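# Push utility cart through self-closing door into yellow bay

## Task

Move the utility cart through the self-closing door into the other room and park it in the yellow bay, with all four wheels fully inside the tape and none touching it. The case of copy paper must sit in the cart's top tray with no part overhanging its edges. The door must have shut before the scene is ended. One or both robots may be used. At the end every robot must have released everything and backed away, and none may have fallen or be left leaning, or the task fails. Anything that stays in place only because a robot holds it does not count.

## Robot and tools

Robots. There are two identical Hello Robot Stretch 3 units, r1 and r2. Each has a differential-drive base 0.33 m long and 0.34 m wide, with a passive omni wheel at the back. It has a mast with a lift and one telescoping arm that sticks out to the robot's right side. The base cannot move sideways, so to move the gripper forward you drive the base. A spin turns about the point midway between the drive wheels, 0.05 m behind the front edge. With the arm retracted and the wrist folded, a spin sweeps a radius of 0.28 m. An unfolded, level gripper reaches past that circle.

Frames. The base frame has its origin on the floor between the drive wheels, with x forward, y left and z up. hand_pose is given in this frame, at the point where the closed fingertips meet. With all wrist joints at zero, its x axis points up, its y axis points back along the arm toward the mast, and its z axis points rearward. The odometry frame is the base frame as it was at scene start. Each robot reports everything in its own frames. Only images, lidar_m, wrist_depth_mm and head_depth_mm show where one robot is relative to the other.

execute_actions. The argument "actions" is a list holding one action or none; an empty list just returns state and images. An action is an object keyed "r1" and/or "r2". Each key may contain "base", "joints" and "contact_limits". "base" holds exactly one command, and both are offsets from where the base last reported itself. {"translate_m": d} is a straight drive in metres, range -1 to 1, positive forward. {"rotate_rad": d} is a spin in radians, range -3.2 to 3.2, positive counter-clockwise (left). "joints" holds absolute targets by name, each a single number: lift_m 0 to 1.1 (arm height on the mast); arm_m 0 to 0.52 (extension); wrist_yaw_rad -1.345 to 4.42 (0 is along the arm, positive swings toward the front, 3.0 folds it over the base); wrist_pitch_rad -1.57 to 0.451 (0 is level, negative tips the fingertips down); wrist_roll_rad -2.911 to 2.911; gripper_m -0.089 to 0.179 (larger is wider; the real tip gap is smaller by 0.007 when nearly shut and 0.025 when fully open, and is zero below 0.007); head_pan_rad -3.953 to 1.73 (0 is forward, positive is left, -1.57 looks along the arm); head_tilt_rad -1.53 to 0.419 (negative looks down). "contact_limits" may hold {"arm_m": effort %, 1 to 100}: the arm stops with contact_stop when its effort reaches that level, and holds no harder than that until the next action. A value that is too low stops it at once, and values above the maximum are cut. Every motion in one action starts together. No action runs longer than 15 s. Anything left out may keep pushing toward its earlier target without the status showing it. An unknown key or an out-of-range value rejects the entire call. "cameras" picks which images come back (r1_head_camera, r1_nav_camera, r1_wrist_camera, r2_head_camera, r2_nav_camera, r2_wrist_camera, or "all"). If it is omitted or null you get all of them; [] gives none. Once a call reports a stop, the later motion calls in that same reply are skipped.

Other tools. wait {seconds: 0 to 10} commands nothing new and returns state and images. zoom_image {camera, region [x0,y0,x1,y1]} enlarges a region of at most 504x504 px from that camera's latest full image; (0,0) is the top-left. finished_scene {scene} ends the current scene for good and reports success; pass that scene's number. Replying with no tool call ends everything.

Results. base_status and joint_status say how each motion ended. done for the base only means the wheels turned the commanded amount, even if they slipped. off_target means it came to rest short and may still be pushing. After contact_stop, time_out or torque_fault the old target is dropped. A lift or arm that hit something firmly goes slack until you command it again, and a loaded slack lift can sag. on_its_own describes anything not commanded in this call; "held at" there is the target, not the actual position. motor_effort is in percent, positive toward higher joint values, with the peak in brackets; it carries a fixed bias and noise. Positive wheel effort means pushing forward. base_odometry counts wheel turns, so slip shows up as travel. turned_by_wheels and turned_by_imu give the turn since the last result. base_tilt (degrees, forward and right positive) has a fixed bias of up to about 4 degrees. lidar_m gives 12 distances in metres from the base origin, in 30-degree sectors: 1st ahead, then counter-clockwise (4th left, 7th back, 10th right). It scans one plane 0.17 m above the floor over 0.15 to 12 m, and "-" means nothing was seen. It misses clear objects and thin legs, and a low lift hides some sectors. wrist_depth_mm (45 to 1000) and head_depth_mm (280 to 4000) are 7x7 grids of median depth, read from the top-left. The head grid is sideways, like the image.

Speed and wrist safety. The base reaches 0.30 m/s only with lift_m below 0.30, arm_m below 0.03 and wrist_yaw_rad above 2.54; otherwise it is held to 0.10 m/s. Fold or unfold the wrist only with lift_m between 0.32 and 0.95, wrist_pitch_rad -0.4 and roll near 0. Once folded, the lift may go down to 0.25. When yaw is below -0.4, keep pitch at -0.5 or lower.

Gripping. To grasp, command a width below the object's; lower values squeeze harder, and the stall guard may ease the grip. To let go, open at least 0.02 past the touching value. Neither the reading nor done proves that the gripper is holding anything.

Avoid. Robots must never press into each other; once bases touch, even millimetres more is a hard press, and no line reports the contact. The two bases travel slightly different distances (up to 2.5 cm per metre), which strains any load they carry together. Arm pushes with the gripper above about 0.45 m can tip a robot, as can driving while holding something fixed, snagging furniture, or backing up. If tilted, undo the last move in small steps, free the gripper, and lower lift_m to about 0.2. Wrist servos that strain for several seconds shut off for 10 s. Avoid drops, slams and hard impacts, and keep the paper from falling off the cart.

Each tool is called after ">>>" by a JSON object that holds its "op" and its "data".

## Session

>>> {"op": "execute_actions", "data": {"actions": []}}

Scene clock: 0.00 s.
r1.base_odometry: x=+0.000 y=+0.000 heading=+0.000 (m, m, rad; r1's odometry frame)
r1.turned_by_wheels: +0.000 (rad since the last result)
r1.turned_by_imu: +0.000 (rad since the last result)
r1.base_tilt: forward=+0.9 right=-2.5 (deg)
r1.lidar_m: 1.74 2.52 3.57 1.55 1.19 1.17 0.92 0.71 0.69 0.73 1.06 1.64
r1.head_depth_mm: 1558 1569 1565 1545 1552 1540 1533 / 1648 1681 1661 1659 1664 1651 1641 / 1675 1813 1801 1781 1770 1758 1748 / 1661 1948 1928 1919 1921 1897 1887 / 1675 2105 2107 2083 2074 2054 2020 / 1682 2278 2309 2282 2267 2262 2145 / 1683 2433 2563 2535 2512 2467 2177
r1.base_status: not commanded
r1.joint_positions: lift_m=+0.420 arm_m=+0.001 wrist_yaw_rad=+3.133 wrist_pitch_rad=-0.373 wrist_roll_rad=-0.016 gripper_m=+0.037 head_pan_rad=+0.003 head_tilt_rad=-0.002
r1.joint_status: not commanded
r1.motor_effort: left_wheel=+1 right_wheel=+0 lift_m=+22 arm_m=-1 wrist_yaw_rad=+0 wrist_pitch_rad=+8 wrist_roll_rad=+0 gripper_m=+0 head_pan_rad=+1 head_tilt_rad=+2 (%)
r1.hand_pose: x=-0.0193 y=+0.0839 z=+0.4428 quat_wxyz=(+0.134, +0.690, +0.130, +0.700) (m; r1's base frame)
r1.wrist_depth_mm: 868 - - - - - - / 915 - - - - - - / 903 - - - - - - / 963 - - - - - - / 836 828 802 812 824 779 780 / 703 686 - 695 651 669 651 / 582 590 573 580 571 572 576
r2.base_odometry: x=+0.000 y=+0.000 heading=+0.000 (m, m, rad; r2's odometry frame)
r2.turned_by_wheels: +0.000 (rad since the last result)
r2.turned_by_imu: +0.000 (rad since the last result)
r2.base_tilt: forward=-0.6 right=+0.3 (deg)
r2.lidar_m: 1.98 1.65 1.65 1.85 2.53 2.52 2.82 1.15 1.17 2.71 2.26 2.25
r2.head_depth_mm: 2010 2284 2287 2340 2318 2311 2233 / 2005 2472 2467 2470 2488 2478 2258 / 1998 2652 2679 2686 2698 2695 2241 / 2014 2603 2617 2623 2605 2619 2262 / 2017 2277 2278 2293 2313 2320 2210 / 1967 2041 2047 2052 2066 2079 2041 / 1815 1854 1850 1839 1863 1860 1883
r2.base_status: not commanded
r2.joint_positions: lift_m=+0.374 arm_m=-0.001 wrist_yaw_rad=+3.115 wrist_pitch_rad=-0.360 wrist_roll_rad=+0.003 gripper_m=+0.037 head_pan_rad=+0.008 head_tilt_rad=-0.015
r2.joint_status: not commanded
r2.motor_effort: left_wheel=+0 right_wheel=+0 lift_m=+26 arm_m=+0 wrist_yaw_rad=+1 wrist_pitch_rad=+5 wrist_roll_rad=+0 gripper_m=+0 head_pan_rad=+0 head_tilt_rad=+2 (%)
r2.hand_pose: x=-0.0152 y=+0.0872 z=+0.4001 quat_wxyz=(+0.136, +0.698, +0.117, +0.693) (m; r2's base frame)
r2.wrist_depth_mm: - - - - - - - / - - - - - - - / - - - - - - - / - - - - - - - / 797 806 - 824 849 832 855 / 657 676 - 689 693 695 695 / 568 574 - 573 559 587 586
pictures: r1_head_camera (sideways: a quarter turn clockwise sets it upright), r1_nav_camera (sideways: a quarter turn counterclockwise sets it upright), r1_wrist_camera, r2_head_camera (sideways: a quarter turn clockwise sets it upright), r2_nav_camera (sideways: a quarter turn counterclockwise sets it upright), r2_wrist_camera
Images, in order (width x height): r1_head_camera 896x504, r1_nav_camera 672x504, r1_wrist_camera 644x364, r2_head_camera 896x504, r2_nav_camera 672x504, r2_wrist_camera 644x364.

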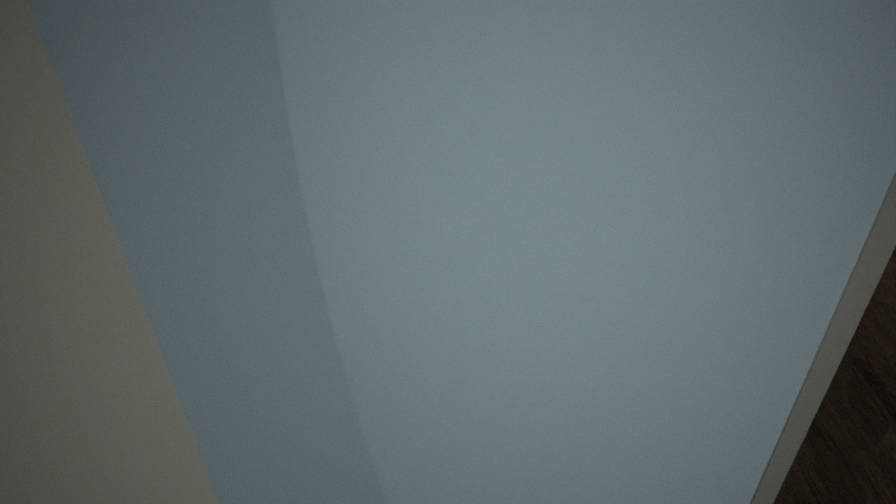

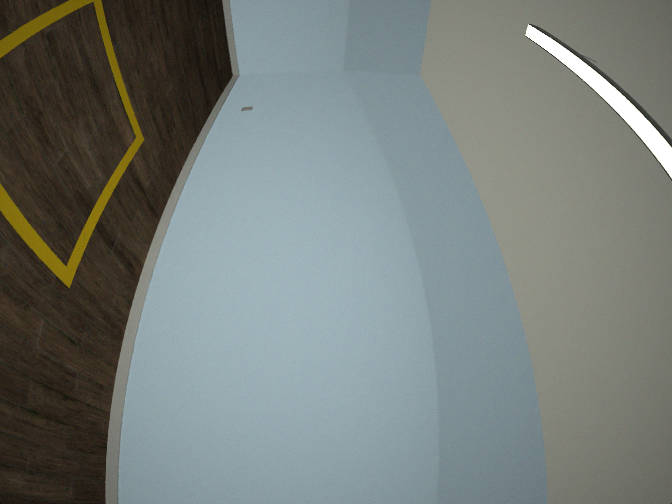

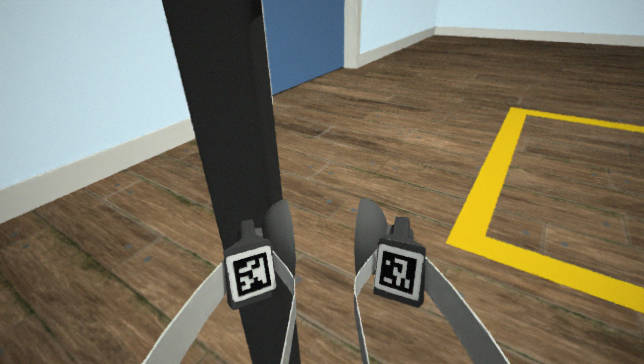

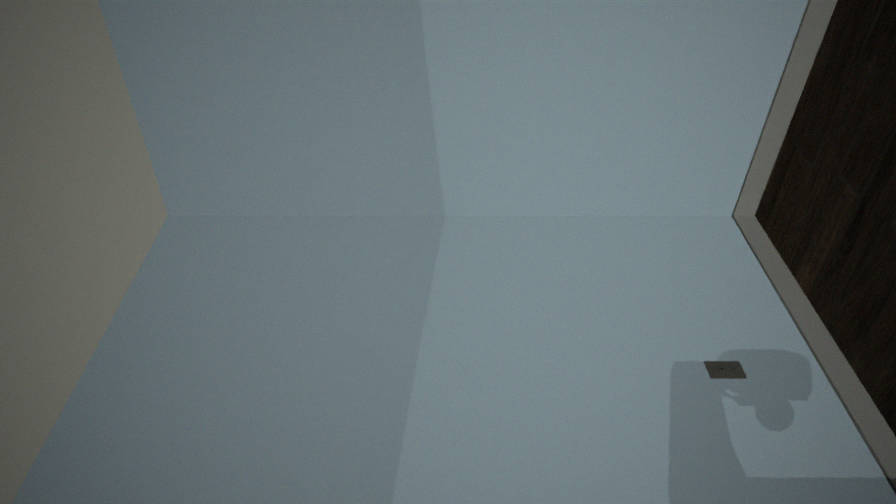

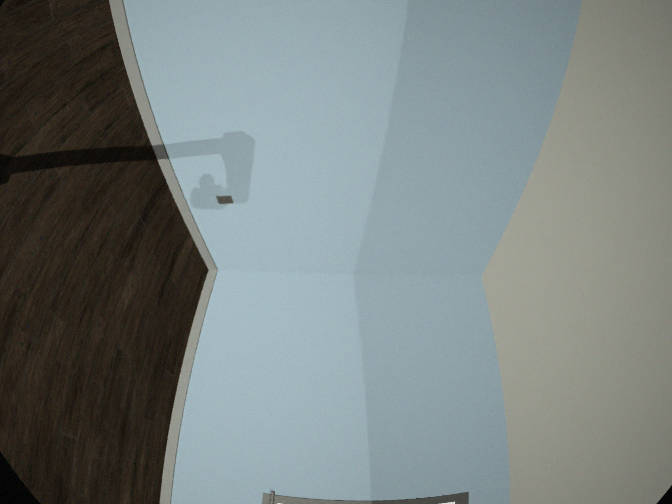

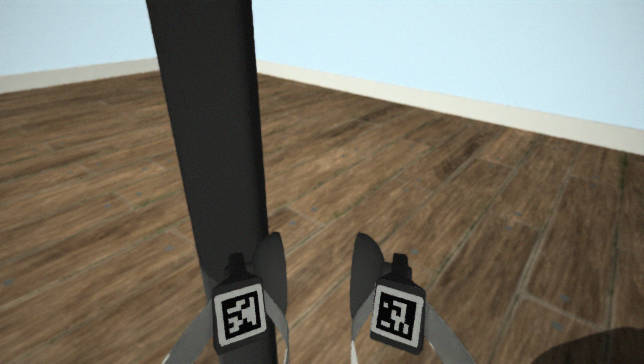

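>>> {"op": "execute_actions", "data": {"actions": [{"r1":{"joints":{"head_pan_rad":1.3,"head_tilt_rad":-0.5,"lift_m":0.25}},"r2":{"joints":{"head_pan_rad":-2.3,"head_tilt_rad":-0.5,"lift_m":0.25}}}], "cameras": ["r1_head_camera","r1_nav_camera","r2_head_camera","r2_nav_camera"]}}

Scene clock: 4.27 s.
r1.base_odometry: x=+0.000 y=+0.000 heading=+0.000 (m, m, rad; r1's odometry frame)
r1.turned_by_wheels: +0.000 (rad since the last result)
r1.turned_by_imu: +0.001 (rad since the last result)
r1.base_tilt: forward=+0.9 right=-2.5 (deg)
r1.lidar_m: 1.74 2.52 3.58 1.55 1.19 1.17 0.92 0.71 0.69 0.73 1.06 1.64
r1.head_depth_mm: 3205 3441 3733 2840 2012 1569 1277 / 3308 3542 3824 2854 2017 1560 1274 / 3356 3722 - 2861 2019 1567 1272 / 3092 3378 3663 2875 2017 1564 1279 / 2404 2545 2732 2706 2025 1571 1274 / 1996 2116 2262 2433 2025 1573 1275 / 1759 1823 1912 1997 1950 1567 1279
r1.base_status: not commanded
r1.joint_positions: lift_m=+0.251 arm_m=+0.001 wrist_yaw_rad=+3.133 wrist_pitch_rad=-0.374 wrist_roll_rad=-0.016 gripper_m=+0.037 head_pan_rad=+1.293 head_tilt_rad=-0.493
r1.joint_status: all done
r1.motor_effort: left_wheel=+1(1) right_wheel=+0(0) lift_m=+13(17) arm_m=+0(0) wrist_yaw_rad=+0(0) wrist_pitch_rad=+8(8) wrist_roll_rad=+0(0) gripper_m=+0(0) head_pan_rad=+5(64) head_tilt_rad=-2(24) (%)
r1.hand_pose: x=-0.0193 y=+0.0839 z=+0.2732 quat_wxyz=(+0.134, +0.690, +0.130, +0.700) (m; r1's base frame)
r1.wrist_depth_mm: 854 - - - - - - / 897 - - - - - - / 922 - - 941 922 915 905 / 735 737 714 704 695 688 678 / 584 583 573 575 578 555 545 / 484 500 - 496 - 458 459 / 426 - - - 401 400 395
r2.base_odometry: x=+0.000 y=+0.000 heading=+0.000 (m, m, rad; r2's odometry frame)
r2.turned_by_wheels: +0.000 (rad since the last result)
r2.turned_by_imu: +0.000 (rad since the last result)
r2.base_tilt: forward=-0.5 right=+0.2 (deg)
r2.lidar_m: 1.99 1.66 1.65 1.84 2.53 2.53 2.83 1.15 1.17 2.71 2.26 2.25
r2.head_depth_mm: 3700 - - 2838 2061 1618 1336 / 3713 - - 2815 2063 1622 1334 / 3652 3985 1678 1841 1909 1612 1332 / 3689 3897 1456 1601 1559 1558 1322 / 3706 3860 1515 1673 1800 1610 1323 / 3698 3977 - 2416 1894 1601 1326 / 3680 3981 - 2757 2034 1604 1323
r2.base_status: not commanded
r2.joint_positions: lift_m=+0.250 arm_m=-0.001 wrist_yaw_rad=+3.115 wrist_pitch_rad=-0.361 wrist_roll_rad=+0.003 gripper_m=+0.037 head_pan_rad=-2.293 head_tilt_rad=-0.494
r2.joint_status: all done
r2.motor_effort: left_wheel=+0(0) right_wheel=+0(0) lift_m=+23(24) arm_m=+0(0) wrist_yaw_rad=-1(1) wrist_pitch_rad=+6(6) wrist_roll_rad=-1(1) gripper_m=+0(0) head_pan_rad=-4(41) head_tilt_rad=-3(31) (%)
r2.hand_pose: x=-0.0152 y=+0.0871 z=+0.2758 quat_wxyz=(+0.137, +0.698, +0.118, +0.693) (m; r2's base frame)
r2.wrist_depth_mm: - - - - - - - / - - - - - - - / - - - - - - - / 771 777 - 795 809 794 807 / 611 609 - 618 629 637 634 / 503 511 - 525 525 517 525 / 444 - - - - 439 438
pictures: r1_head_camera (sideways: a quarter turn clockwise sets it upright), r1_nav_camera (sideways: a quarter turn counterclockwise sets it upright), r2_head_camera (sideways: a quarter turn clockwise sets it upright), r2_nav_camera (sideways: a quarter turn counterclockwise sets it upright)
camera_calibration (this result's frames):
r1_head_camera: T_world_to_cam=[[-0.109848, -0.413074, -0.904048, 1.19325], [-0.96346, 0.267798, -0.00529437, 0.0184129], [0.24429, 0.870433, -0.427397, 0.508558], [0, 0, 0, 1]] pos_world=[0.0245804, 0.0453027, 1.29621]
r1_nav_camera: T_world_to_cam=[[0.115108, 0.432414, 0.894298, -1.12281], [0.96811, -0.250501, -0.00348499, 0.0523341], [0.222515, 0.86618, -0.447459, 0.54065], [0, 0, 0, 1]] pos_world=[-0.0417241, 0.0303293, 1.24623]
r2_head_camera: T_world_to_cam=[[0.321496, 0.377471, -0.868422, 1.1464], [0.730725, -0.682177, -0.0259977, 0.0300376], [-0.602231, -0.626219, -0.495144, 0.610493], [0, 0, 0, 1]] pos_world=[-0.0228559, -0.029941, 1.29863]
r2_nav_camera: T_world_to_cam=[[-0.323964, -0.398952, 0.857837, -1.0709], [-0.739096, 0.672754, 0.0337546, 0.0120752], [-0.59058, -0.623088, -0.512812, 0.631106], [0, 0, 0, 1]] pos_world=[0.0347111, -0.0421251, 1.24189]
Images, in order (width x height): r1_head_camera 896x504, r1_nav_camera 672x504, r2_head_camera 896x504, r2_nav_camera 672x504.

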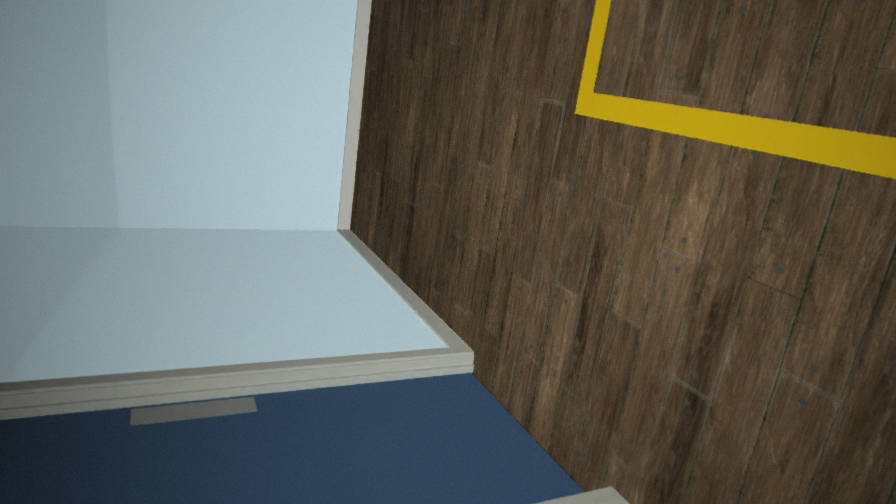

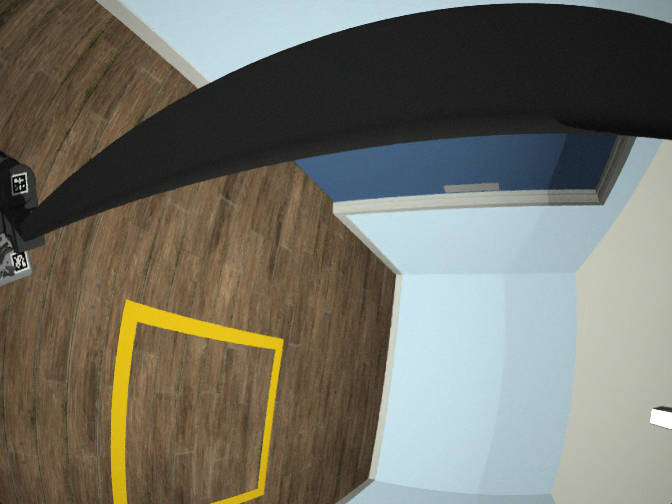

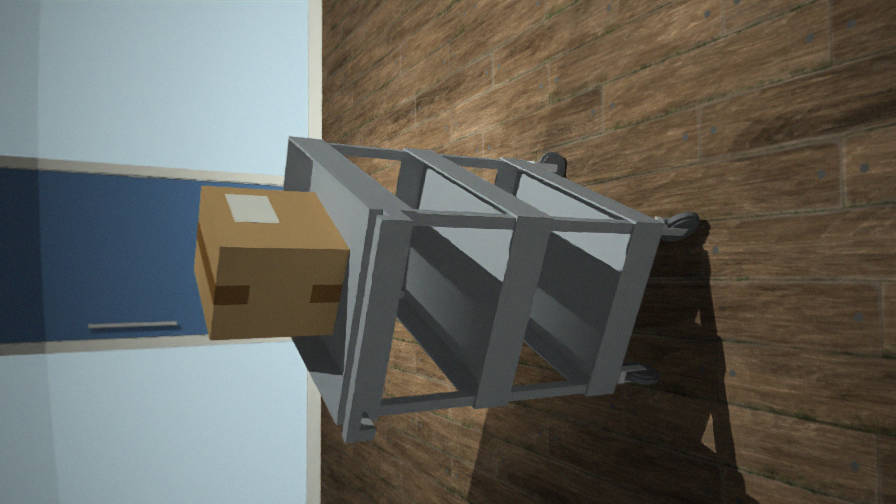

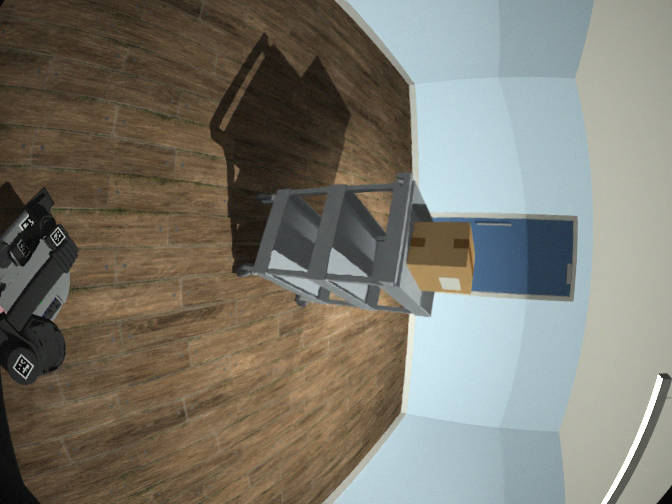

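>>> {"op": "execute_actions", "data": {"actions": [{"r1":{"base":{"rotate_rad":1.06},"joints":{"head_pan_rad":0,"head_tilt_rad":-0.7}},"r2":{"base":{"rotate_rad":-1.86},"joints":{"head_pan_rad":0,"head_tilt_rad":-0.9}}}], "cameras": []}}

>>> {"op": "execute_actions", "data": {"actions": [{"r1":{"base":{"translate_m":1}},"r2":{"base":{"translate_m":0.7}}}], "cameras": []}}

>>> {"op": "execute_actions", "data": {"actions": [{"r1":{"base":{"translate_m":0.95}},"r2":{"base":{"rotate_rad":-0.81},"joints":{"lift_m":0.45,"wrist_pitch_rad":-0.4}}}], "cameras": []}}

>>> {"op": "execute_actions", "data": {"actions": [{"r1":{"base":{"rotate_rad":1.57}},"r2":{"joints":{"wrist_yaw_rad":1.57,"gripper_m":0.15}}}], "cameras": []}}

>>> {"op": "execute_actions", "data": {"actions": [{"r1":{"base":{"translate_m":0.9}},"r2":{"joints":{"wrist_pitch_rad":0}}}], "cameras": ["r1_nav_camera","r2_nav_camera","r2_wrist_camera","r2_head_camera"]}}

Scene clock: 15.20 s.
r1.base_odometry: x=+0.000 y=+0.000 heading=+1.060 (m, m, rad; r1's odometry frame)
r1.turned_by_wheels: +1.060 (rad since the last result)
r1.turned_by_imu: +1.047 (rad since the last result)
r1.base_tilt: forward=+0.8 right=-2.4 (deg)
r1.lidar_m: 3.51 1.54 1.19 1.17 0.92 0.70 0.69 0.74 1.07 1.65 1.74 2.53
r1.head_depth_mm: 3273 3599 2823 2057 1636 1354 1148 / 3322 3623 2840 2074 1639 1355 1149 / 3329 3625 2835 2078 1636 1348 1153 / 3345 3702 2838 2069 1643 1350 1152 / 3355 3738 2819 2064 1630 1357 1154 / 3292 3515 2845 2069 1627 1355 1151 / 2552 2604 2556 2066 1644 1358 1153
r1.base_status: done
r1.joint_positions: lift_m=+0.251 arm_m=+0.001 wrist_yaw_rad=+3.133 wrist_pitch_rad=-0.374 wrist_roll_rad=-0.016 gripper_m=+0.037 head_pan_rad=+0.007 head_tilt_rad=-0.692
r1.joint_status: all done
r1.motor_effort: left_wheel=-1(7) right_wheel=+3(10) lift_m=+13(13) arm_m=+0(0) wrist_yaw_rad=+0(0) wrist_pitch_rad=+8(8) wrist_roll_rad=+0(0) gripper_m=-1(0) head_pan_rad=-4(65) head_tilt_rad=-3(17) (%)
r1.hand_pose: x=-0.0193 y=+0.0838 z=+0.2732 quat_wxyz=(+0.134, +0.690, +0.130, +0.700) (m; r1's base frame)
r1.wrist_depth_mm: 736 937 - - - - - / 725 - - - - - - / 721 929 - 915 947 930 903 / 701 729 718 706 690 685 684 / 585 574 568 574 588 567 546 / 479 496 - 501 - 460 457 / 425 - - - 397 398 396
r2.base_odometry: x=+0.000 y=+0.000 heading=-1.860 (m, m, rad; r2's odometry frame)
r2.turned_by_wheels: -1.860 (rad since the last result)
r2.turned_by_imu: -1.885 (rad since the last result)
r2.base_tilt: forward=-0.6 right=+0.3 (deg)
r2.lidar_m: 1.31 2.41 2.25 2.28 1.76 1.65 1.68 2.14 2.52 2.56 3.29 1.15
r2.head_depth_mm: 1148 1574 1658 1607 1463 1287 1144 / 1216 1504 1762 1691 1457 1275 1137 / 3227 2493 1954 1675 1448 1276 1134 / 3236 2452 1998 1671 1446 1264 1136 / 3196 2466 1980 1664 1436 1264 1129 / 3183 2435 1975 1658 1432 1260 1127 / 3029 2428 1977 1652 1430 1256 1122
r2.base_status: done
r2.joint_positions: lift_m=+0.250 arm_m=-0.001 wrist_yaw_rad=+3.115 wrist_pitch_rad=-0.361 wrist_roll_rad=+0.003 gripper_m=+0.037 head_pan_rad=-0.007 head_tilt_rad=-0.889
r2.joint_status: all done
r2.motor_effort: left_wheel=+4(18) right_wheel=-4(10) lift_m=+23(23) arm_m=+0(0) wrist_yaw_rad=+1(1) wrist_pitch_rad=+6(6) wrist_roll_rad=+0(0) gripper_m=+0(0) head_pan_rad=+3(40) head_tilt_rad=-6(33) (%)
r2.hand_pose: x=-0.0152 y=+0.0871 z=+0.2758 quat_wxyz=(+0.137, +0.698, +0.118, +0.693) (m; r2's base frame)
r2.wrist_depth_mm: - - - - - - - / - - - - - - - / - - - - - - - / 769 778 - 783 797 797 808 / 610 615 - 624 626 639 633 / 505 507 - 522 525 520 521 / 447 - - - - 447 444
pictures: none
No camera images: the call's "cameras" was empty. Leave "cameras" out to get every camera's image.

Scene clock: 20.20 s.
r1.base_odometry: x=+0.489 y=+0.872 heading=+1.060 (m, m, rad; r1's odometry frame)
r1.turned_by_wheels: +0.000 (rad since the last result)
r1.turned_by_imu: +0.004 (rad since the last result)
r1.base_tilt: forward=+0.8 right=-2.4 (deg)
r1.lidar_m: 3.05 1.54 1.10 1.09 1.16 1.69 1.68 1.78 1.75 1.72 1.83 2.67
r1.head_depth_mm: 2465 2764 2824 2077 1628 1345 1149 / 2498 2793 2842 2073 1631 1352 1150 / 2515 2827 2817 2070 1635 1349 1153 / 2535 2851 2810 2058 1626 1346 1154 / 2555 2888 2828 2081 1640 1351 1151 / 2597 2863 2819 2061 1636 1358 1149 / 2375 2415 2456 2076 1641 1351 1153
r1.base_status: done
r1.joint_positions: lift_m=+0.251 arm_m=+0.001 wrist_yaw_rad=+3.133 wrist_pitch_rad=-0.374 wrist_roll_rad=-0.016 gripper_m=+0.037 head_pan_rad=+0.007 head_tilt_rad=-0.692
r1.joint_status: not commanded
r1.motor_effort: left_wheel=-2(7) right_wheel=+3(8) lift_m=+13(13) arm_m=+0(0) wrist_yaw_rad=+0(1) wrist_pitch_rad=+8(8) wrist_roll_rad=+0(0) gripper_m=+0(2) head_pan_rad=-5(4) head_tilt_rad=-3(3) (%)
r1.hand_pose: x=-0.0193 y=+0.0838 z=+0.2732 quat_wxyz=(+0.134, +0.690, +0.130, +0.700) (m; r1's base frame)
r1.wrist_depth_mm: - - - - - - - / - - - - - - - / - - - 930 950 935 890 / 750 721 725 709 712 698 675 / 586 580 571 567 573 559 547 / 488 499 - 499 - 462 456 / 427 - - - 403 395 392
r2.base_odometry: x=-0.199 y=-0.671 heading=-1.860 (m, m, rad; r2's odometry frame)
r2.turned_by_wheels: +0.000 (rad since the last result)
r2.turned_by_imu: +0.004 (rad since the last result)
r2.base_tilt: forward=-0.5 right=+0.2 (deg)
r2.lidar_m: 3.08 2.09 1.96 1.99 2.45 2.29 2.33 2.98 2.82 2.86 0.63 0.63
r2.head_depth_mm: 3060 2522 778 1020 1238 1233 1139 / 3154 2487 2009 1684 1293 1277 1135 / 3221 2474 1993 1675 1441 1270 1138 / 3229 2481 1999 1675 1443 1269 1134 / 3201 2436 1989 1660 1442 1262 1124 / 3033 2442 1983 1665 1434 1263 1124 / 2777 2432 1976 1655 1430 1258 1122
r2.base_status: done
r2.joint_positions: lift_m=+0.250 arm_m=-0.001 wrist_yaw_rad=+3.115 wrist_pitch_rad=-0.361 wrist_roll_rad=+0.003 gripper_m=+0.037 head_pan_rad=-0.007 head_tilt_rad=-0.890
r2.joint_status: not commanded
r2.motor_effort: left_wheel=+4(18) right_wheel=-4(9) lift_m=+23(23) arm_m=+0(1) wrist_yaw_rad=+0(2) wrist_pitch_rad=+6(6) wrist_roll_rad=-1(0) gripper_m=+0(0) head_pan_rad=+3(3) head_tilt_rad=-6(6) (%)
r2.hand_pose: x=-0.0152 y=+0.0871 z=+0.2758 quat_wxyz=(+0.137, +0.698, +0.118, +0.693) (m; r2's base frame)
r2.wrist_depth_mm: - - - - - - - / - - - - - - - / - - - - - - - / 765 773 - 793 796 801 808 / 612 614 - 625 636 632 642 / 503 508 - 519 531 526 530 / 444 - - - - 443 445
pictures: none
No camera images: the call's "cameras" was empty. Leave "cameras" out to get every camera's image.

Scene clock: 25.07 s.
r1.base_odometry: x=+0.954 y=+1.701 heading=+1.059 (m, m, rad; r1's odometry frame)
r1.turned_by_wheels: +0.000 (rad since the last result)
r1.turned_by_imu: +0.004 (rad since the last result)
r1.base_tilt: forward=+0.9 right=-2.4 (deg)
r1.lidar_m: 2.12 1.34 1.02 1.09 1.17 1.58 2.61 2.37 1.83 1.80 1.91 2.16
r1.head_depth_mm: 1706 1920 2155 2071 1642 1346 1148 / 1731 1933 2202 2056 1632 1352 1152 / 1740 1954 2203 2077 1642 1354 1145 / 1768 1971 2245 2069 1635 1353 1152 / 1777 1999 2279 2068 1642 1354 1150 / 1799 2024 2301 2074 1644 1350 1151 / 1814 2043 2220 2057 1643 1346 1149
r1.base_status: done
r1.joint_positions: lift_m=+0.251 arm_m=+0.001 wrist_yaw_rad=+3.133 wrist_pitch_rad=-0.374 wrist_roll_rad=-0.016 gripper_m=+0.037 head_pan_rad=+0.007 head_tilt_rad=-0.692
r1.joint_status: not commanded
r1.motor_effort: left_wheel=-2(5) right_wheel=+3(8) lift_m=+13(13) arm_m=-1(0) wrist_yaw_rad=+0(1) wrist_pitch_rad=+8(8) wrist_roll_rad=+0(0) gripper_m=+1(0) head_pan_rad=-5(5) head_tilt_rad=-2(3) (%)
r1.hand_pose: x=-0.0193 y=+0.0838 z=+0.2732 quat_wxyz=(+0.134, +0.690, +0.130, +0.700) (m; r1's base frame)
r1.wrist_depth_mm: - - - - 956 896 887 / - - - - - 972 943 / - - - 966 951 909 904 / 748 728 720 716 700 689 690 / 585 581 575 566 580 546 553 / 489 495 - 498 - 465 462 / 424 - - - 398 400 395
r2.base_odometry: x=-0.199 y=-0.671 heading=-2.670 (m, m, rad; r2's odometry frame)
r2.turned_by_wheels: -0.810 (rad since the last result)
r2.turned_by_imu: -0.821 (rad since the last result)
r2.base_tilt: forward=-0.3 right=+0.3 (deg)
r2.lidar_m: 0.62 0.65 2.47 1.98 1.96 2.13 2.31 2.29 2.49 2.84 2.81 0.64
r2.head_depth_mm: 3275 2498 2024 1703 1460 1274 1146 / 3257 2429 822 1685 1454 1276 1134 / 1116 931 822 1057 1368 1271 1133 / 849 894 816 1077 1354 1267 1127 / 779 866 811 1075 1352 1265 1128 / 790 880 705 1070 1314 1263 1128 / 2873 881 702 1550 1429 1256 1124
r2.base_status: done
r2.joint_positions: lift_m=+0.450 arm_m=-0.001 wrist_yaw_rad=+3.115 wrist_pitch_rad=-0.415 wrist_roll_rad=+0.003 gripper_m=+0.037 head_pan_rad=-0.007 head_tilt_rad=-0.890
r2.joint_status: all done
r2.motor_effort: left_wheel=+5(16) right_wheel=-3(10) lift_m=+29(32) arm_m=+0(0) wrist_yaw_rad=+1(1) wrist_pitch_rad=+5(7) wrist_roll_rad=+0(1) gripper_m=+0(1) head_pan_rad=+3(3) head_tilt_rad=-5(6) (%)
r2.hand_pose: x=-0.0154 y=+0.0806 z=+0.4632 quat_wxyz=(+0.155, +0.695, +0.137, +0.689) (m; r2's base frame)
r2.wrist_depth_mm: - - - - - - - / - - - - - - - / - - - - - - - / - - - - - - - / 854 867 - 874 872 884 890 / 715 722 722 734 757 730 741 / 620 623 - 629 610 633 638
pictures: none
No camera images: the call's "cameras" was empty. Leave "cameras" out to get every camera's image.

Scene clock: 27.23 s.
r1.base_odometry: x=+0.954 y=+1.701 heading=+2.629 (m, m, rad; r1's odometry frame)
r1.turned_by_wheels: +1.570 (rad since the last result)
r1.turned_by_imu: +1.550 (rad since the last result)
r1.base_tilt: forward=+0.9 right=-2.5 (deg)
r1.lidar_m: 1.08 1.16 1.55 2.61 2.38 1.84 1.80 1.91 2.18 2.13 1.35 1.02
r1.head_depth_mm: 827 902 1011 1180 1388 1351 1147 / 874 980 1094 1236 1433 1353 1149 / 880 993 1124 1301 1510 1347 1153 / 889 1000 1134 1323 1528 1355 1151 / 896 1007 1146 1331 1538 1353 1150 / 902 1017 1159 1350 1547 1356 1151 / 911 1026 1173 1366 1543 1352 1148
r1.base_status: done
r1.joint_positions: lift_m=+0.251 arm_m=+0.001 wrist_yaw_rad=+3.133 wrist_pitch_rad=-0.374 wrist_roll_rad=-0.016 gripper_m=+0.037 head_pan_rad=+0.007 head_tilt_rad=-0.692
r1.joint_status: not commanded
r1.motor_effort: left_wheel=-1(7) right_wheel=+2(10) lift_m=+13(13) arm_m=-1(1) wrist_yaw_rad=+0(0) wrist_pitch_rad=+8(8) wrist_roll_rad=+0(0) gripper_m=+0(1) head_pan_rad=-4(4) head_tilt_rad=-3(3) (%)
r1.hand_pose: x=-0.0193 y=+0.0838 z=+0.2732 quat_wxyz=(+0.134, +0.690, +0.130, +0.700) (m; r1's base frame)
r1.wrist_depth_mm: - - - - - - - / - - - - - - - / - - - 952 932 930 900 / 749 749 716 706 698 700 685 / 587 574 574 564 584 556 547 / 488 497 - 502 - 460 456 / 424 - - - 404 395 395
r2.base_odometry: x=-0.199 y=-0.671 heading=-2.670 (m, m, rad; r2's odometry frame)
r2.turned_by_wheels: +0.000 (rad since the last result)
r2.turned_by_imu: +0.000 (rad since the last result)
r2.base_tilt: forward=-0.4 right=+0.2 (deg)
r2.lidar_m: 0.62 0.65 2.46 1.98 1.96 2.13 2.31 2.29 2.50 2.84 2.82 0.65
r2.head_depth_mm: 3278 2494 2013 1696 1454 1276 1146 / 3261 2412 824 1693 1449 1272 1141 / 1114 934 822 1053 1368 1274 1133 / 850 893 818 1082 1353 1271 1133 / 780 869 811 1075 1347 1268 1132 / 791 878 704 1065 1315 1260 1129 / 2902 881 704 1547 1429 1263 1123
r2.base_status: not commanded
r2.joint_positions: lift_m=+0.450 arm_m=-0.001 wrist_yaw_rad=+1.572 wrist_pitch_rad=-0.415 wrist_roll_rad=+0.003 gripper_m=+0.150 head_pan_rad=-0.007 head_tilt_rad=-0.890
r2.joint_status: all done
r2.motor_effort: left_wheel=+5(5) right_wheel=-3(3) lift_m=+29(29) arm_m=+0(1) wrist_yaw_rad=-3(4) wrist_pitch_rad=+5(5) wrist_roll_rad=+0(0) gripper_m=+0(94) head_pan_rad=+2(3) head_tilt_rad=-6(6) (%)
r2.hand_pose: x=+0.2034 y=-0.1440 z=+0.4632 quat_wxyz=(+0.592, +0.593, -0.386, +0.386) (m; r2's base frame)
r2.wrist_depth_mm: 506 486 489 483 - - - / - - - - - - - / - - - - - - - / - 743 789 846 - - - / 855 802 803 763 867 893 882 / 719 718 713 725 746 - 744 / 635 611 621 622 639 620 656
pictures: none
No camera images: the call's "cameras" was empty. Leave "cameras" out to get every camera's image.

Scene clock: 31.93 s.
r1.base_odometry: x=+0.170 y=+2.142 heading=+2.629 (m, m, rad; r1's odometry frame)
r1.turned_by_wheels: +0.000 (rad since the last result)
r1.turned_by_imu: +0.004 (rad since the last result)
r1.base_tilt: forward=+0.8 right=-2.4 (deg)
r1.lidar_m: 0.21 0.22 0.32 0.65 2.71 2.74 2.68 2.85 2.23 0.35 0.27 0.21
r1.head_depth_mm: - - - - - 296 359 / - - - - - 296 367 / - - - - - 302 375 / - - - - - 302 385 / - - - - - 307 393 / - - - - - 308 403 / - - - - - 311 414
r1.base_status: done
r1.joint_positions: lift_m=+0.251 arm_m=+0.001 wrist_yaw_rad=+3.133 wrist_pitch_rad=-0.374 wrist_roll_rad=-0.016 gripper_m=+0.037 head_pan_rad=+0.007 head_tilt_rad=-0.692
r1.joint_status: not commanded
r1.motor_effort: left_wheel=-1(5) right_wheel=+3(9) lift_m=+13(13) arm_m=-1(1) wrist_yaw_rad=+0(0) wrist_pitch_rad=+8(8) wrist_roll_rad=+0(0) gripper_m=-1(1) head_pan_rad=-5(4) head_tilt_rad=-3(3) (%)
r1.hand_pose: x=-0.0193 y=+0.0838 z=+0.2732 quat_wxyz=(+0.134, +0.690, +0.130, +0.700) (m; r1's base frame)
r1.wrist_depth_mm: - - - - 606 440 282 / - - - - 659 440 283 / - - - 940 710 441 281 / 753 730 721 714 698 440 281 / 591 574 569 565 586 435 280 / 484 498 - 498 - 435 279 / 423 - - - 401 379 278
r2.base_odometry: x=-0.199 y=-0.671 heading=-2.670 (m, m, rad; r2's odometry frame)
r2.turned_by_wheels: +0.000 (rad since the last result)
r2.turned_by_imu: +0.000 (rad since the last result)
r2.base_tilt: forward=-0.3 right=+0.3 (deg)
r2.lidar_m: 0.62 0.65 2.46 1.98 1.97 2.13 2.31 2.29 2.49 2.85 2.82 0.64
r2.head_depth_mm: 3277 2532 2029 1693 1456 1284 1144 / 3234 2410 824 1690 1455 1276 1142 / 1117 930 820 1058 1368 1274 1135 / 850 896 817 1078 1346 1274 1131 / 778 866 812 1075 1347 1266 1131 / 787 881 704 1067 1316 1261 1124 / 2894 883 704 1556 1429 1261 1122
r2.base_status: not commanded
r2.joint_positions: lift_m=+0.450 arm_m=-0.001 wrist_yaw_rad=+1.572 wrist_pitch_rad=-0.026 wrist_roll_rad=+0.003 gripper_m=+0.150 head_pan_rad=-0.007 head_tilt_rad=-0.890
r2.joint_status: all done
r2.motor_effort: left_wheel=+4(5) right_wheel=-3(3) lift_m=+29(29) arm_m=-1(1) wrist_yaw_rad=-3(2) wrist_pitch_rad=+9(8) wrist_roll_rad=+0(0) gripper_m=+0(0) head_pan_rad=+3(3) head_tilt_rad=-5(5) (%)
r2.hand_pose: x=+0.2342 y=-0.1438 z=+0.5579 quat_wxyz=(+0.506, +0.507, -0.494, +0.493) (m; r2's base frame)
r2.wrist_depth_mm: - 544 542 534 - - - / - - - 942 - - - / - - - - - - - / - 547 553 549 - - - / - 578 - - - - - / - 956 - - - - - / - 713 757 758 - 929 -
pictures: r1_nav_camera (sideways: a quarter turn counterclockwise sets it upright), r2_head_camera (sideways: a quarter turn clockwise sets it upright), r2_nav_camera (sideways: a quarter turn counterclockwise sets it upright), r2_wrist_camera
camera_calibration (this result's frames):
r1_nav_camera: T_world_to_cam=[[0.61528, 0.0122191, 0.788214, -0.987535], [0.030502, -0.9995, -0.00831536, 0.0643406], [0.787718, 0.0291583, -0.615345, 0.755634], [0, 0, 0, 1]] pos_world=[0.0104219, 0.0543422, 1.2439]
r2_head_camera: T_world_to_cam=[[-0.792499, -0.00278061, -0.609866, 0.816204], [0.0235789, 0.999102, -0.0351952, 0.0463093], [0.609417, -0.0422721, -0.791722, 0.988878], [0, 0, 0, 1]] pos_world=[0.0431104, -0.00219627, 1.28232]
r2_nav_camera: T_world_to_cam=[[0.804877, 0.0150402, 0.593251, -0.732942], [-0.00895888, -0.999257, 0.037488, 0.00277951], [0.593374, -0.0354881, -0.804144, 1.00282], [0, 0, 0, 1]] pos_world=[-0.00509556, 0.0493893, 1.24113]
r2_wrist_camera: T_world_to_cam=[[-0.00730219, -0.99981, 0.018065, -0.152206], [-0.144559, -0.0168203, -0.989353, 0.632178], [0.989469, -0.00983591, -0.144409, 0.0125549], [0, 0, 0, 1]] pos_world=[0.0778528, -0.14142, 0.630009]
Images, in order (width x height): r1_nav_camera 672x504, r2_head_camera 896x504, r2_nav_camera 672x504, r2_wrist_camera 644x364.

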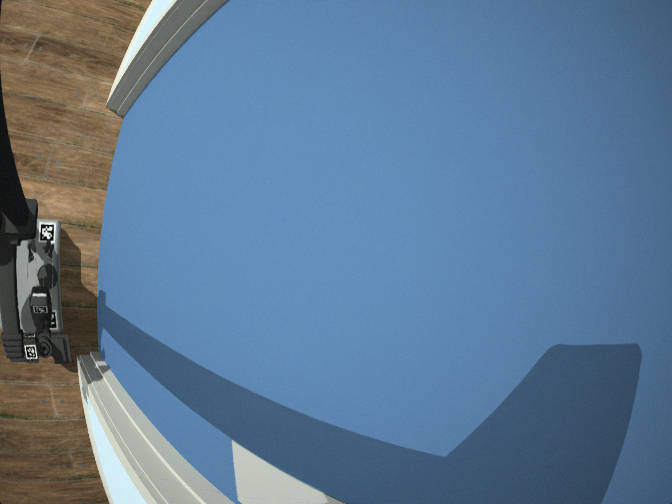

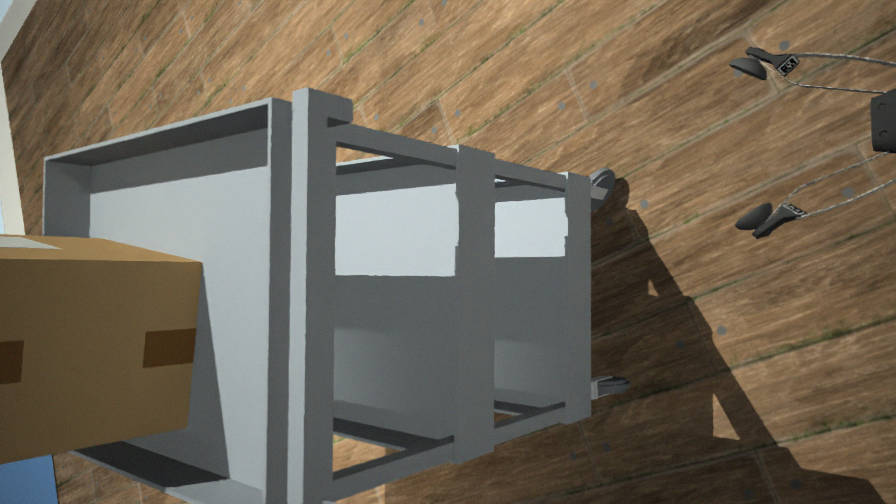

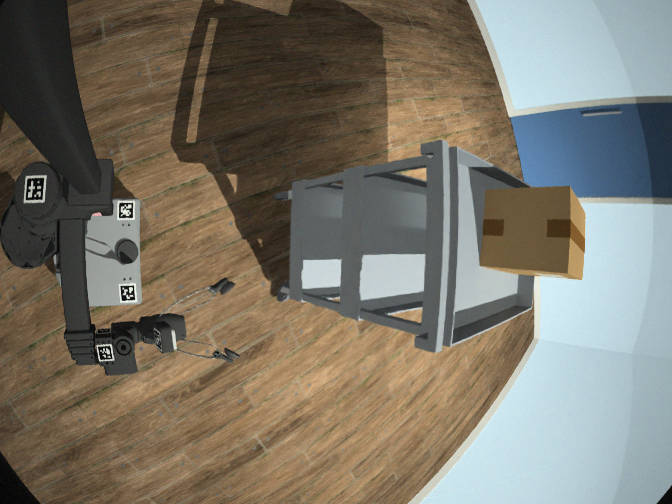

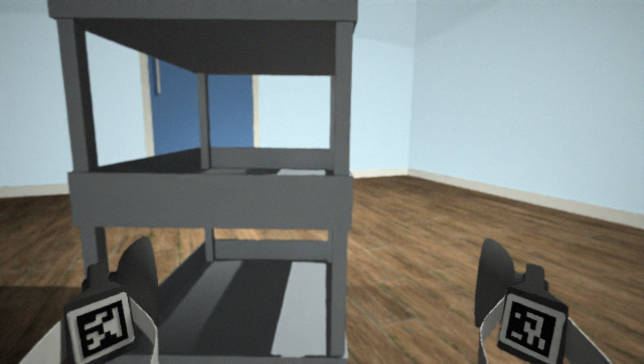

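>>> {"op": "execute_actions", "data": {"actions": [{"r1":{"base":{"rotate_rad":0.4},"joints":{"lift_m":0.33}},"r2":{"joints":{"lift_m":0.27,"arm_m":0.035},"base":{"translate_m":0.2}}}], "cameras": []}}

>>> {"op": "execute_actions", "data": {"actions": [{"r1":{"base":{"translate_m":0.5}},"r2":{"base":{"translate_m":0.205}}}], "cameras": ["r1_nav_camera","r2_wrist_camera"]}}

>>> {"op": "execute_actions", "data": {"actions": [{"r1":{"base":{"translate_m":0.4}},"r2":{"joints":{"gripper_m":-0.02}}}], "cameras": ["r1_nav_camera","r2_wrist_camera","r2_nav_camera"]}}

Scene clock: 38.63 s.
r1.base_odometry: x=+0.170 y=+2.142 heading=+3.029 (m, m, rad; r1's odometry frame)
r1.turned_by_wheels: +0.400 (rad since the last result)
r1.turned_by_imu: +0.396 (rad since the last result)
r1.base_tilt: forward=+0.9 right=-2.5 (deg)
r1.lidar_m: 0.21 0.28 0.65 2.62 2.82 2.69 2.75 2.31 0.62 0.30 0.22 0.21
r1.head_depth_mm: - - - - - - 308 / - - - - - 292 340 / - - - - - 306 384 / - - - - 289 336 443 / - - - - 304 379 521 / - - - 288 332 436 635 / - - - 301 374 511 812
r1.base_status: done
r1.joint_positions: lift_m=+0.329 arm_m=+0.001 wrist_yaw_rad=+3.133 wrist_pitch_rad=-0.374 wrist_roll_rad=-0.016 gripper_m=+0.037 head_pan_rad=+0.007 head_tilt_rad=-0.692
r1.joint_status: all done
r1.motor_effort: left_wheel=-1(7) right_wheel=+3(7) lift_m=+29(30) arm_m=-1(1) wrist_yaw_rad=+0(0) wrist_pitch_rad=+8(8) wrist_roll_rad=+0(0) gripper_m=+0(1) head_pan_rad=-5(5) head_tilt_rad=-2(3) (%)
r1.hand_pose: x=-0.0193 y=+0.0838 z=+0.3522 quat_wxyz=(+0.134, +0.690, +0.130, +0.700) (m; r1's base frame)
r1.wrist_depth_mm: - - - - - - 494 / - - - - - - 517 / - - - - - - 543 / 861 860 862 850 842 767 539 / 698 688 698 680 699 653 493 / 594 576 - 569 543 556 453 / 499 495 - 511 483 472 422
r2.base_odometry: x=-0.378 y=-0.762 heading=-2.669 (m, m, rad; r2's odometry frame)
r2.turned_by_wheels: +0.000 (rad since the last result)
r2.turned_by_imu: +0.001 (rad since the last result)
r2.base_tilt: forward=-0.5 right=+0.2 (deg)
r2.lidar_m: 0.42 0.44 2.56 2.06 2.04 2.22 2.50 2.48 2.69 2.77 2.74 0.44
r2.head_depth_mm: 3296 2519 2025 1652 1458 1277 1139 / 3282 2344 736 571 1395 1277 1138 / 3230 931 754 569 931 1207 1130 / 610 730 749 566 926 1205 1133 / 591 685 746 564 921 1202 1128 / 596 697 743 564 920 1170 1125 / 604 760 740 580 885 1255 1119
r2.base_status: done
r2.joint_positions: lift_m=+0.270 arm_m=+0.035 wrist_yaw_rad=+1.571 wrist_pitch_rad=-0.024 wrist_roll_rad=+0.003 gripper_m=+0.150 head_pan_rad=-0.007 head_tilt_rad=-0.890
r2.joint_status: all done
r2.motor_effort: left_wheel=+4(12) right_wheel=-4(5) lift_m=+23(18) arm_m=+3(6) wrist_yaw_rad=-1(2) wrist_pitch_rad=+8(9) wrist_roll_rad=+0(0) gripper_m=+0(0) head_pan_rad=+3(2) head_tilt_rad=-5(6) (%)
r2.hand_pose: x=+0.2342 y=-0.1795 z=+0.3786 quat_wxyz=(+0.505, +0.507, -0.494, +0.493) (m; r2's base frame)
r2.wrist_depth_mm: 321 321 321 319 - - - / 327 325 326 325 - - - / - - - - - - - / - - - - - - - / - 847 920 944 - - - / 557 621 619 666 961 - 944 / 375 375 376 376 714 692 761
pictures: none
No camera images: the call's "cameras" was empty. Leave "cameras" out to get every camera's image.

Scene clock: 44.63 s.
r1.base_odometry: x=-0.327 y=+2.198 heading=+3.030 (m, m, rad; r1's odometry frame)
r1.turned_by_wheels: +0.001 (rad since the last result)
r1.turned_by_imu: -0.490 (rad since the last result)
r1.base_tilt: forward=+0.8 right=-2.4 (deg)
r1.lidar_m: - - 0.15 0.19 2.59 2.97 2.85 2.94 2.33 0.28 0.15 -
r1.head_depth_mm: - - - - - - - / - - - - - - - / - - - - - - - / - - - - - - - / - - - - - - - / - - - - - - - / - - - - - - -
r1.base_status: translate_m off_target (by the wheels' count: +0.4998 of +0.5000)
r1.joint_positions: lift_m=+0.330 arm_m=+0.001 wrist_yaw_rad=+3.134 wrist_pitch_rad=-0.375 wrist_roll_rad=-0.016 gripper_m=+0.037 head_pan_rad=+0.016 head_tilt_rad=-0.701
r1.joint_status: not commanded
r1.on_its_own: left_wheel is at rest, and its effort (+39) is outside its rest range (-18 to +18)
r1.motor_effort: left_wheel=+39(68) right_wheel=+5(54) lift_m=+22(29) arm_m=+0(1) wrist_yaw_rad=+0(15) wrist_pitch_rad=+9(10) wrist_roll_rad=+0(0) gripper_m=-1(0) head_pan_rad=-10(15) head_tilt_rad=+1(2) (%)
r1.hand_pose: x=-0.0194 y=+0.0837 z=+0.3524 quat_wxyz=(+0.134, +0.689, +0.130, +0.700) (m; r1's base frame)
r1.wrist_depth_mm: - - - 556 227 126 86 / - - - 615 234 128 87 / - - - 663 240 130 88 / 886 875 877 722 248 132 89 / 700 692 701 679 221 133 90 / 575 579 - 566 249 135 91 / 502 497 - 513 264 127 92
r2.base_odometry: x=-0.560 y=-0.855 heading=-2.669 (m, m, rad; r2's odometry frame)
r2.turned_by_wheels: +0.000 (rad since the last result)
r2.turned_by_imu: +0.001 (rad since the last result)
r2.base_tilt: forward=-0.5 right=+0.1 (deg)
r2.lidar_m: 0.22 0.23 0.32 2.13 2.12 2.30 2.70 2.67 2.91 2.70 2.66 0.22
r2.head_depth_mm: 3289 2503 2026 1589 525 447 1142 / 3260 2423 718 636 548 446 1123 / 3084 862 754 633 546 445 1031 / 514 468 576 618 545 443 1030 / 510 463 553 623 543 441 1029 / 505 468 564 627 541 440 1024 / 501 476 572 624 540 438 1074
r2.base_status: done
r2.joint_positions: lift_m=+0.270 arm_m=+0.035 wrist_yaw_rad=+1.571 wrist_pitch_rad=-0.024 wrist_roll_rad=+0.003 gripper_m=+0.150 head_pan_rad=-0.007 head_tilt_rad=-0.890
r2.joint_status: not commanded
r2.motor_effort: left_wheel=+4(12) right_wheel=-4(5) lift_m=+23(23) arm_m=+3(3) wrist_yaw_rad=-1(1) wrist_pitch_rad=+8(8) wrist_roll_rad=+0(0) gripper_m=+0(1) head_pan_rad=+3(2) head_tilt_rad=-6(6) (%)
r2.hand_pose: x=+0.2342 y=-0.1795 z=+0.3786 quat_wxyz=(+0.505, +0.507, -0.494, +0.493) (m; r2's base frame)
r2.wrist_depth_mm: 125 125 125 124 - - - / 128 128 128 127 - - - / - - - 138 - - - / - - - 141 - - - / - 766 764 145 - - - / 555 617 624 149 941 - 974 / 481 449 474 153 715 684 765
pictures: r1_nav_camera (sideways: a quarter turn counterclockwise sets it upright), r2_wrist_camera
camera_calibration (this result's frames):
r1_nav_camera: T_world_to_cam=[[0.622181, 0.0178068, 0.782671, -0.980353], [0.0393226, -0.99919, -0.00852644, 0.0645615], [0.781885, 0.0360817, -0.622377, 0.764817], [0, 0, 0, 1]] pos_world=[0.00941849, 0.0543703, 1.24385]
r2_wrist_camera: T_world_to_cam=[[-0.00801791, -0.999805, 0.0180519, -0.184449], [-0.143047, -0.01672, -0.989575, 0.4539], [0.989683, -0.0105166, -0.142885, -0.0144903], [0, 0, 0, 1]] pos_world=[0.0777907, -0.176976, 0.450427]
Images, in order (width x height): r1_nav_camera 672x504, r2_wrist_camera 644x364.

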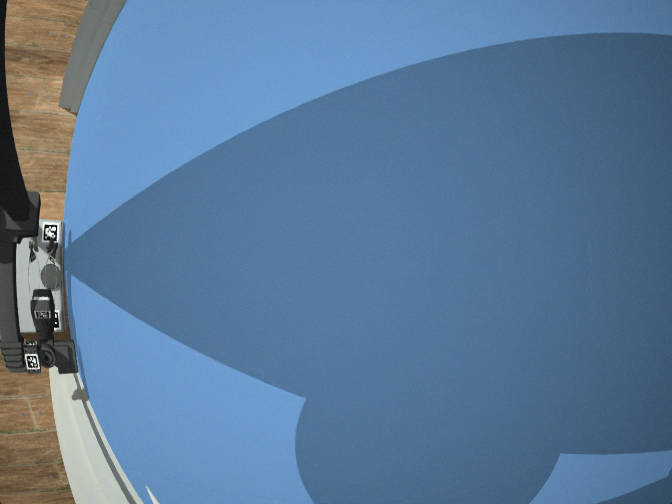

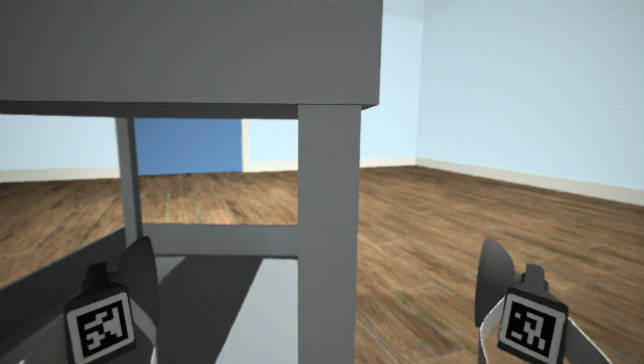

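Scene clock: 49.60 s.
r1.base_odometry: x=-0.724 y=+2.242 heading=+3.031 (m, m, rad; r1's odometry frame)
r1.turned_by_wheels: +0.001 (rad since the last result)
r1.turned_by_imu: +0.066 (rad since the last result)
r1.base_tilt: forward=+0.9 right=-2.5 (deg)
r1.lidar_m: - - 0.15 0.19 2.68 2.97 2.89 2.98 0.29 0.27 0.15 -
r1.head_depth_mm: - - - - - - - / - - - - - - - / - - - - - - - / - - - - - - - / - - - - - - - / - - - - - - - / - - - - - - -
r1.base_status: translate_m off_target (by the wheels' count: +0.3998 of +0.4000)
r1.joint_positions: lift_m=+0.330 arm_m=+0.001 wrist_yaw_rad=+3.134 wrist_pitch_rad=-0.375 wrist_roll_rad=-0.016 gripper_m=+0.037 head_pan_rad=+0.003 head_tilt_rad=-0.702
r1.joint_status: not commanded
r1.on_its_own: left_wheel is at rest, and its effort (+44) is outside its rest range (-18 to +18)
r1.motor_effort: left_wheel=+44(58) right_wheel=+3(47) lift_m=+22(22) arm_m=+0(0) wrist_yaw_rad=-1(1) wrist_pitch_rad=+9(9) wrist_roll_rad=+0(0) gripper_m=+0(1) head_pan_rad=-2(10) head_tilt_rad=+1(2) (%)
r1.hand_pose: x=-0.0194 y=+0.0837 z=+0.3523 quat_wxyz=(+0.134, +0.689, +0.130, +0.700) (m; r1's base frame)
r1.wrist_depth_mm: - - - 599 227 126 87 / - - - 650 234 128 88 / - - - 709 241 130 89 / 915 888 864 779 246 131 89 / 702 701 695 680 223 133 90 / 581 578 - 556 248 135 91 / 499 496 - 514 265 128 92
r2.base_odometry: x=-0.560 y=-0.855 heading=-2.669 (m, m, rad; r2's odometry frame)
r2.turned_by_wheels: +0.000 (rad since the last result)
r2.turned_by_imu: +0.000 (rad since the last result)
r2.base_tilt: forward=-0.4 right=+0.3 (deg)
r2.lidar_m: 0.22 0.23 0.32 2.14 2.11 2.30 2.70 2.67 2.91 2.69 2.66 0.22
r2.head_depth_mm: 3255 2521 2014 1583 521 440 1141 / 3277 2420 718 635 548 440 1123 / 3140 859 756 633 547 439 1032 / 514 466 574 618 546 437 1032 / 509 460 551 621 543 437 1026 / 505 466 561 626 541 436 1024 / 501 474 572 624 539 435 1076
r2.base_status: not commanded
r2.joint_positions: lift_m=+0.270 arm_m=+0.035 wrist_yaw_rad=+1.566 wrist_pitch_rad=-0.024 wrist_roll_rad=+0.003 gripper_m=-0.019 head_pan_rad=-0.007 head_tilt_rad=-0.890
r2.joint_status: all done
r2.motor_effort: left_wheel=+4(4) right_wheel=-7(7) lift_m=+23(23) arm_m=+3(3) wrist_yaw_rad=+5(10) wrist_pitch_rad=+8(8) wrist_roll_rad=+0(1) gripper_m=-20(98) head_pan_rad=+3(2) head_tilt_rad=-6(5) (%)
r2.hand_pose: x=+0.2342 y=-0.1811 z=+0.3786 quat_wxyz=(+0.507, +0.505, -0.496, +0.492) (m; r2's base frame)
r2.wrist_depth_mm: 123 122 122 122 - - - / 126 125 125 125 - - - / - - - 134 - - - / - - - 138 - - - / - 753 765 142 - - - / 561 612 632 145 918 957 947 / 471 471 447 150 691 713 714
pictures: r1_nav_camera (sideways: a quarter turn counterclockwise sets it upright), r2_nav_camera (sideways: a quarter turn counterclockwise sets it upright), r2_wrist_camera
camera_calibration (this result's frames):
r1_nav_camera: T_world_to_cam=[[0.623005, 0.00973546, 0.782157, -0.979687], [0.0263496, -0.999616, -0.00854587, 0.0646659], [0.781774, 0.0259336, -0.623023, 0.765658], [0, 0, 0, 1]] pos_world=[0.0100756, 0.0543226, 1.24384]
r2_nav_camera: T_world_to_cam=[[0.804877, 0.0150402, 0.593251, -0.732943], [-0.00895886, -0.999257, 0.037488, 0.00277951], [0.593374, -0.0354881, -0.804144, 1.00282], [0, 0, 0, 1]] pos_world=[-0.00509556, 0.0493893, 1.24113]
r2_wrist_camera: T_world_to_cam=[[-0.0138766, -0.999741, 0.0180518, -0.184632], [-0.143142, -0.0158814, -0.989575, 0.454044], [0.989605, -0.0163159, -0.142885, -0.0155351], [0, 0, 0, 1]] pos_world=[0.0778044, -0.177626, 0.450423]
Images, in order (width x height): r1_nav_camera 672x504, r2_nav_camera 672x504, r2_wrist_camera 644x364.

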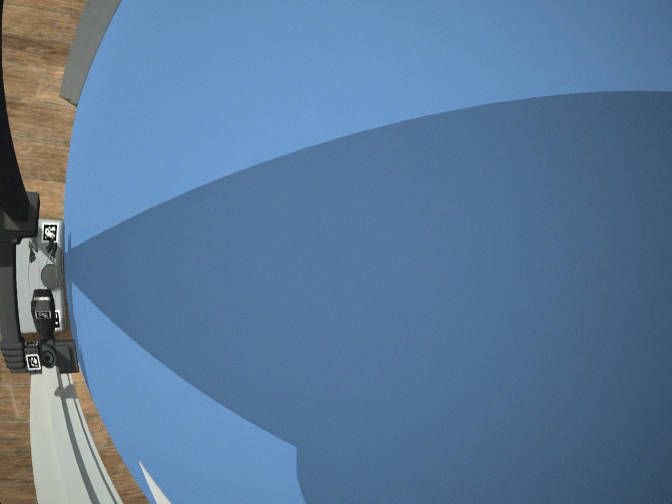

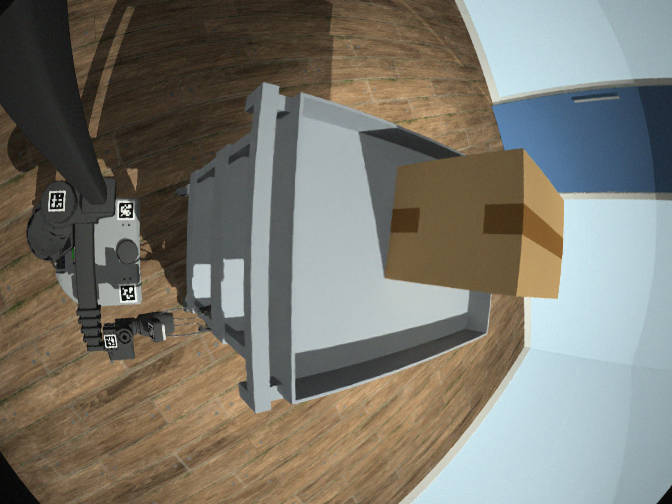

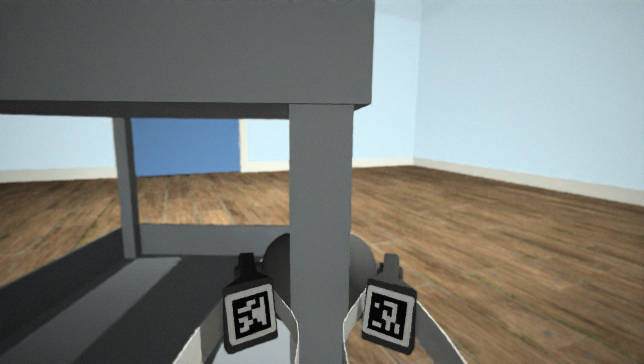

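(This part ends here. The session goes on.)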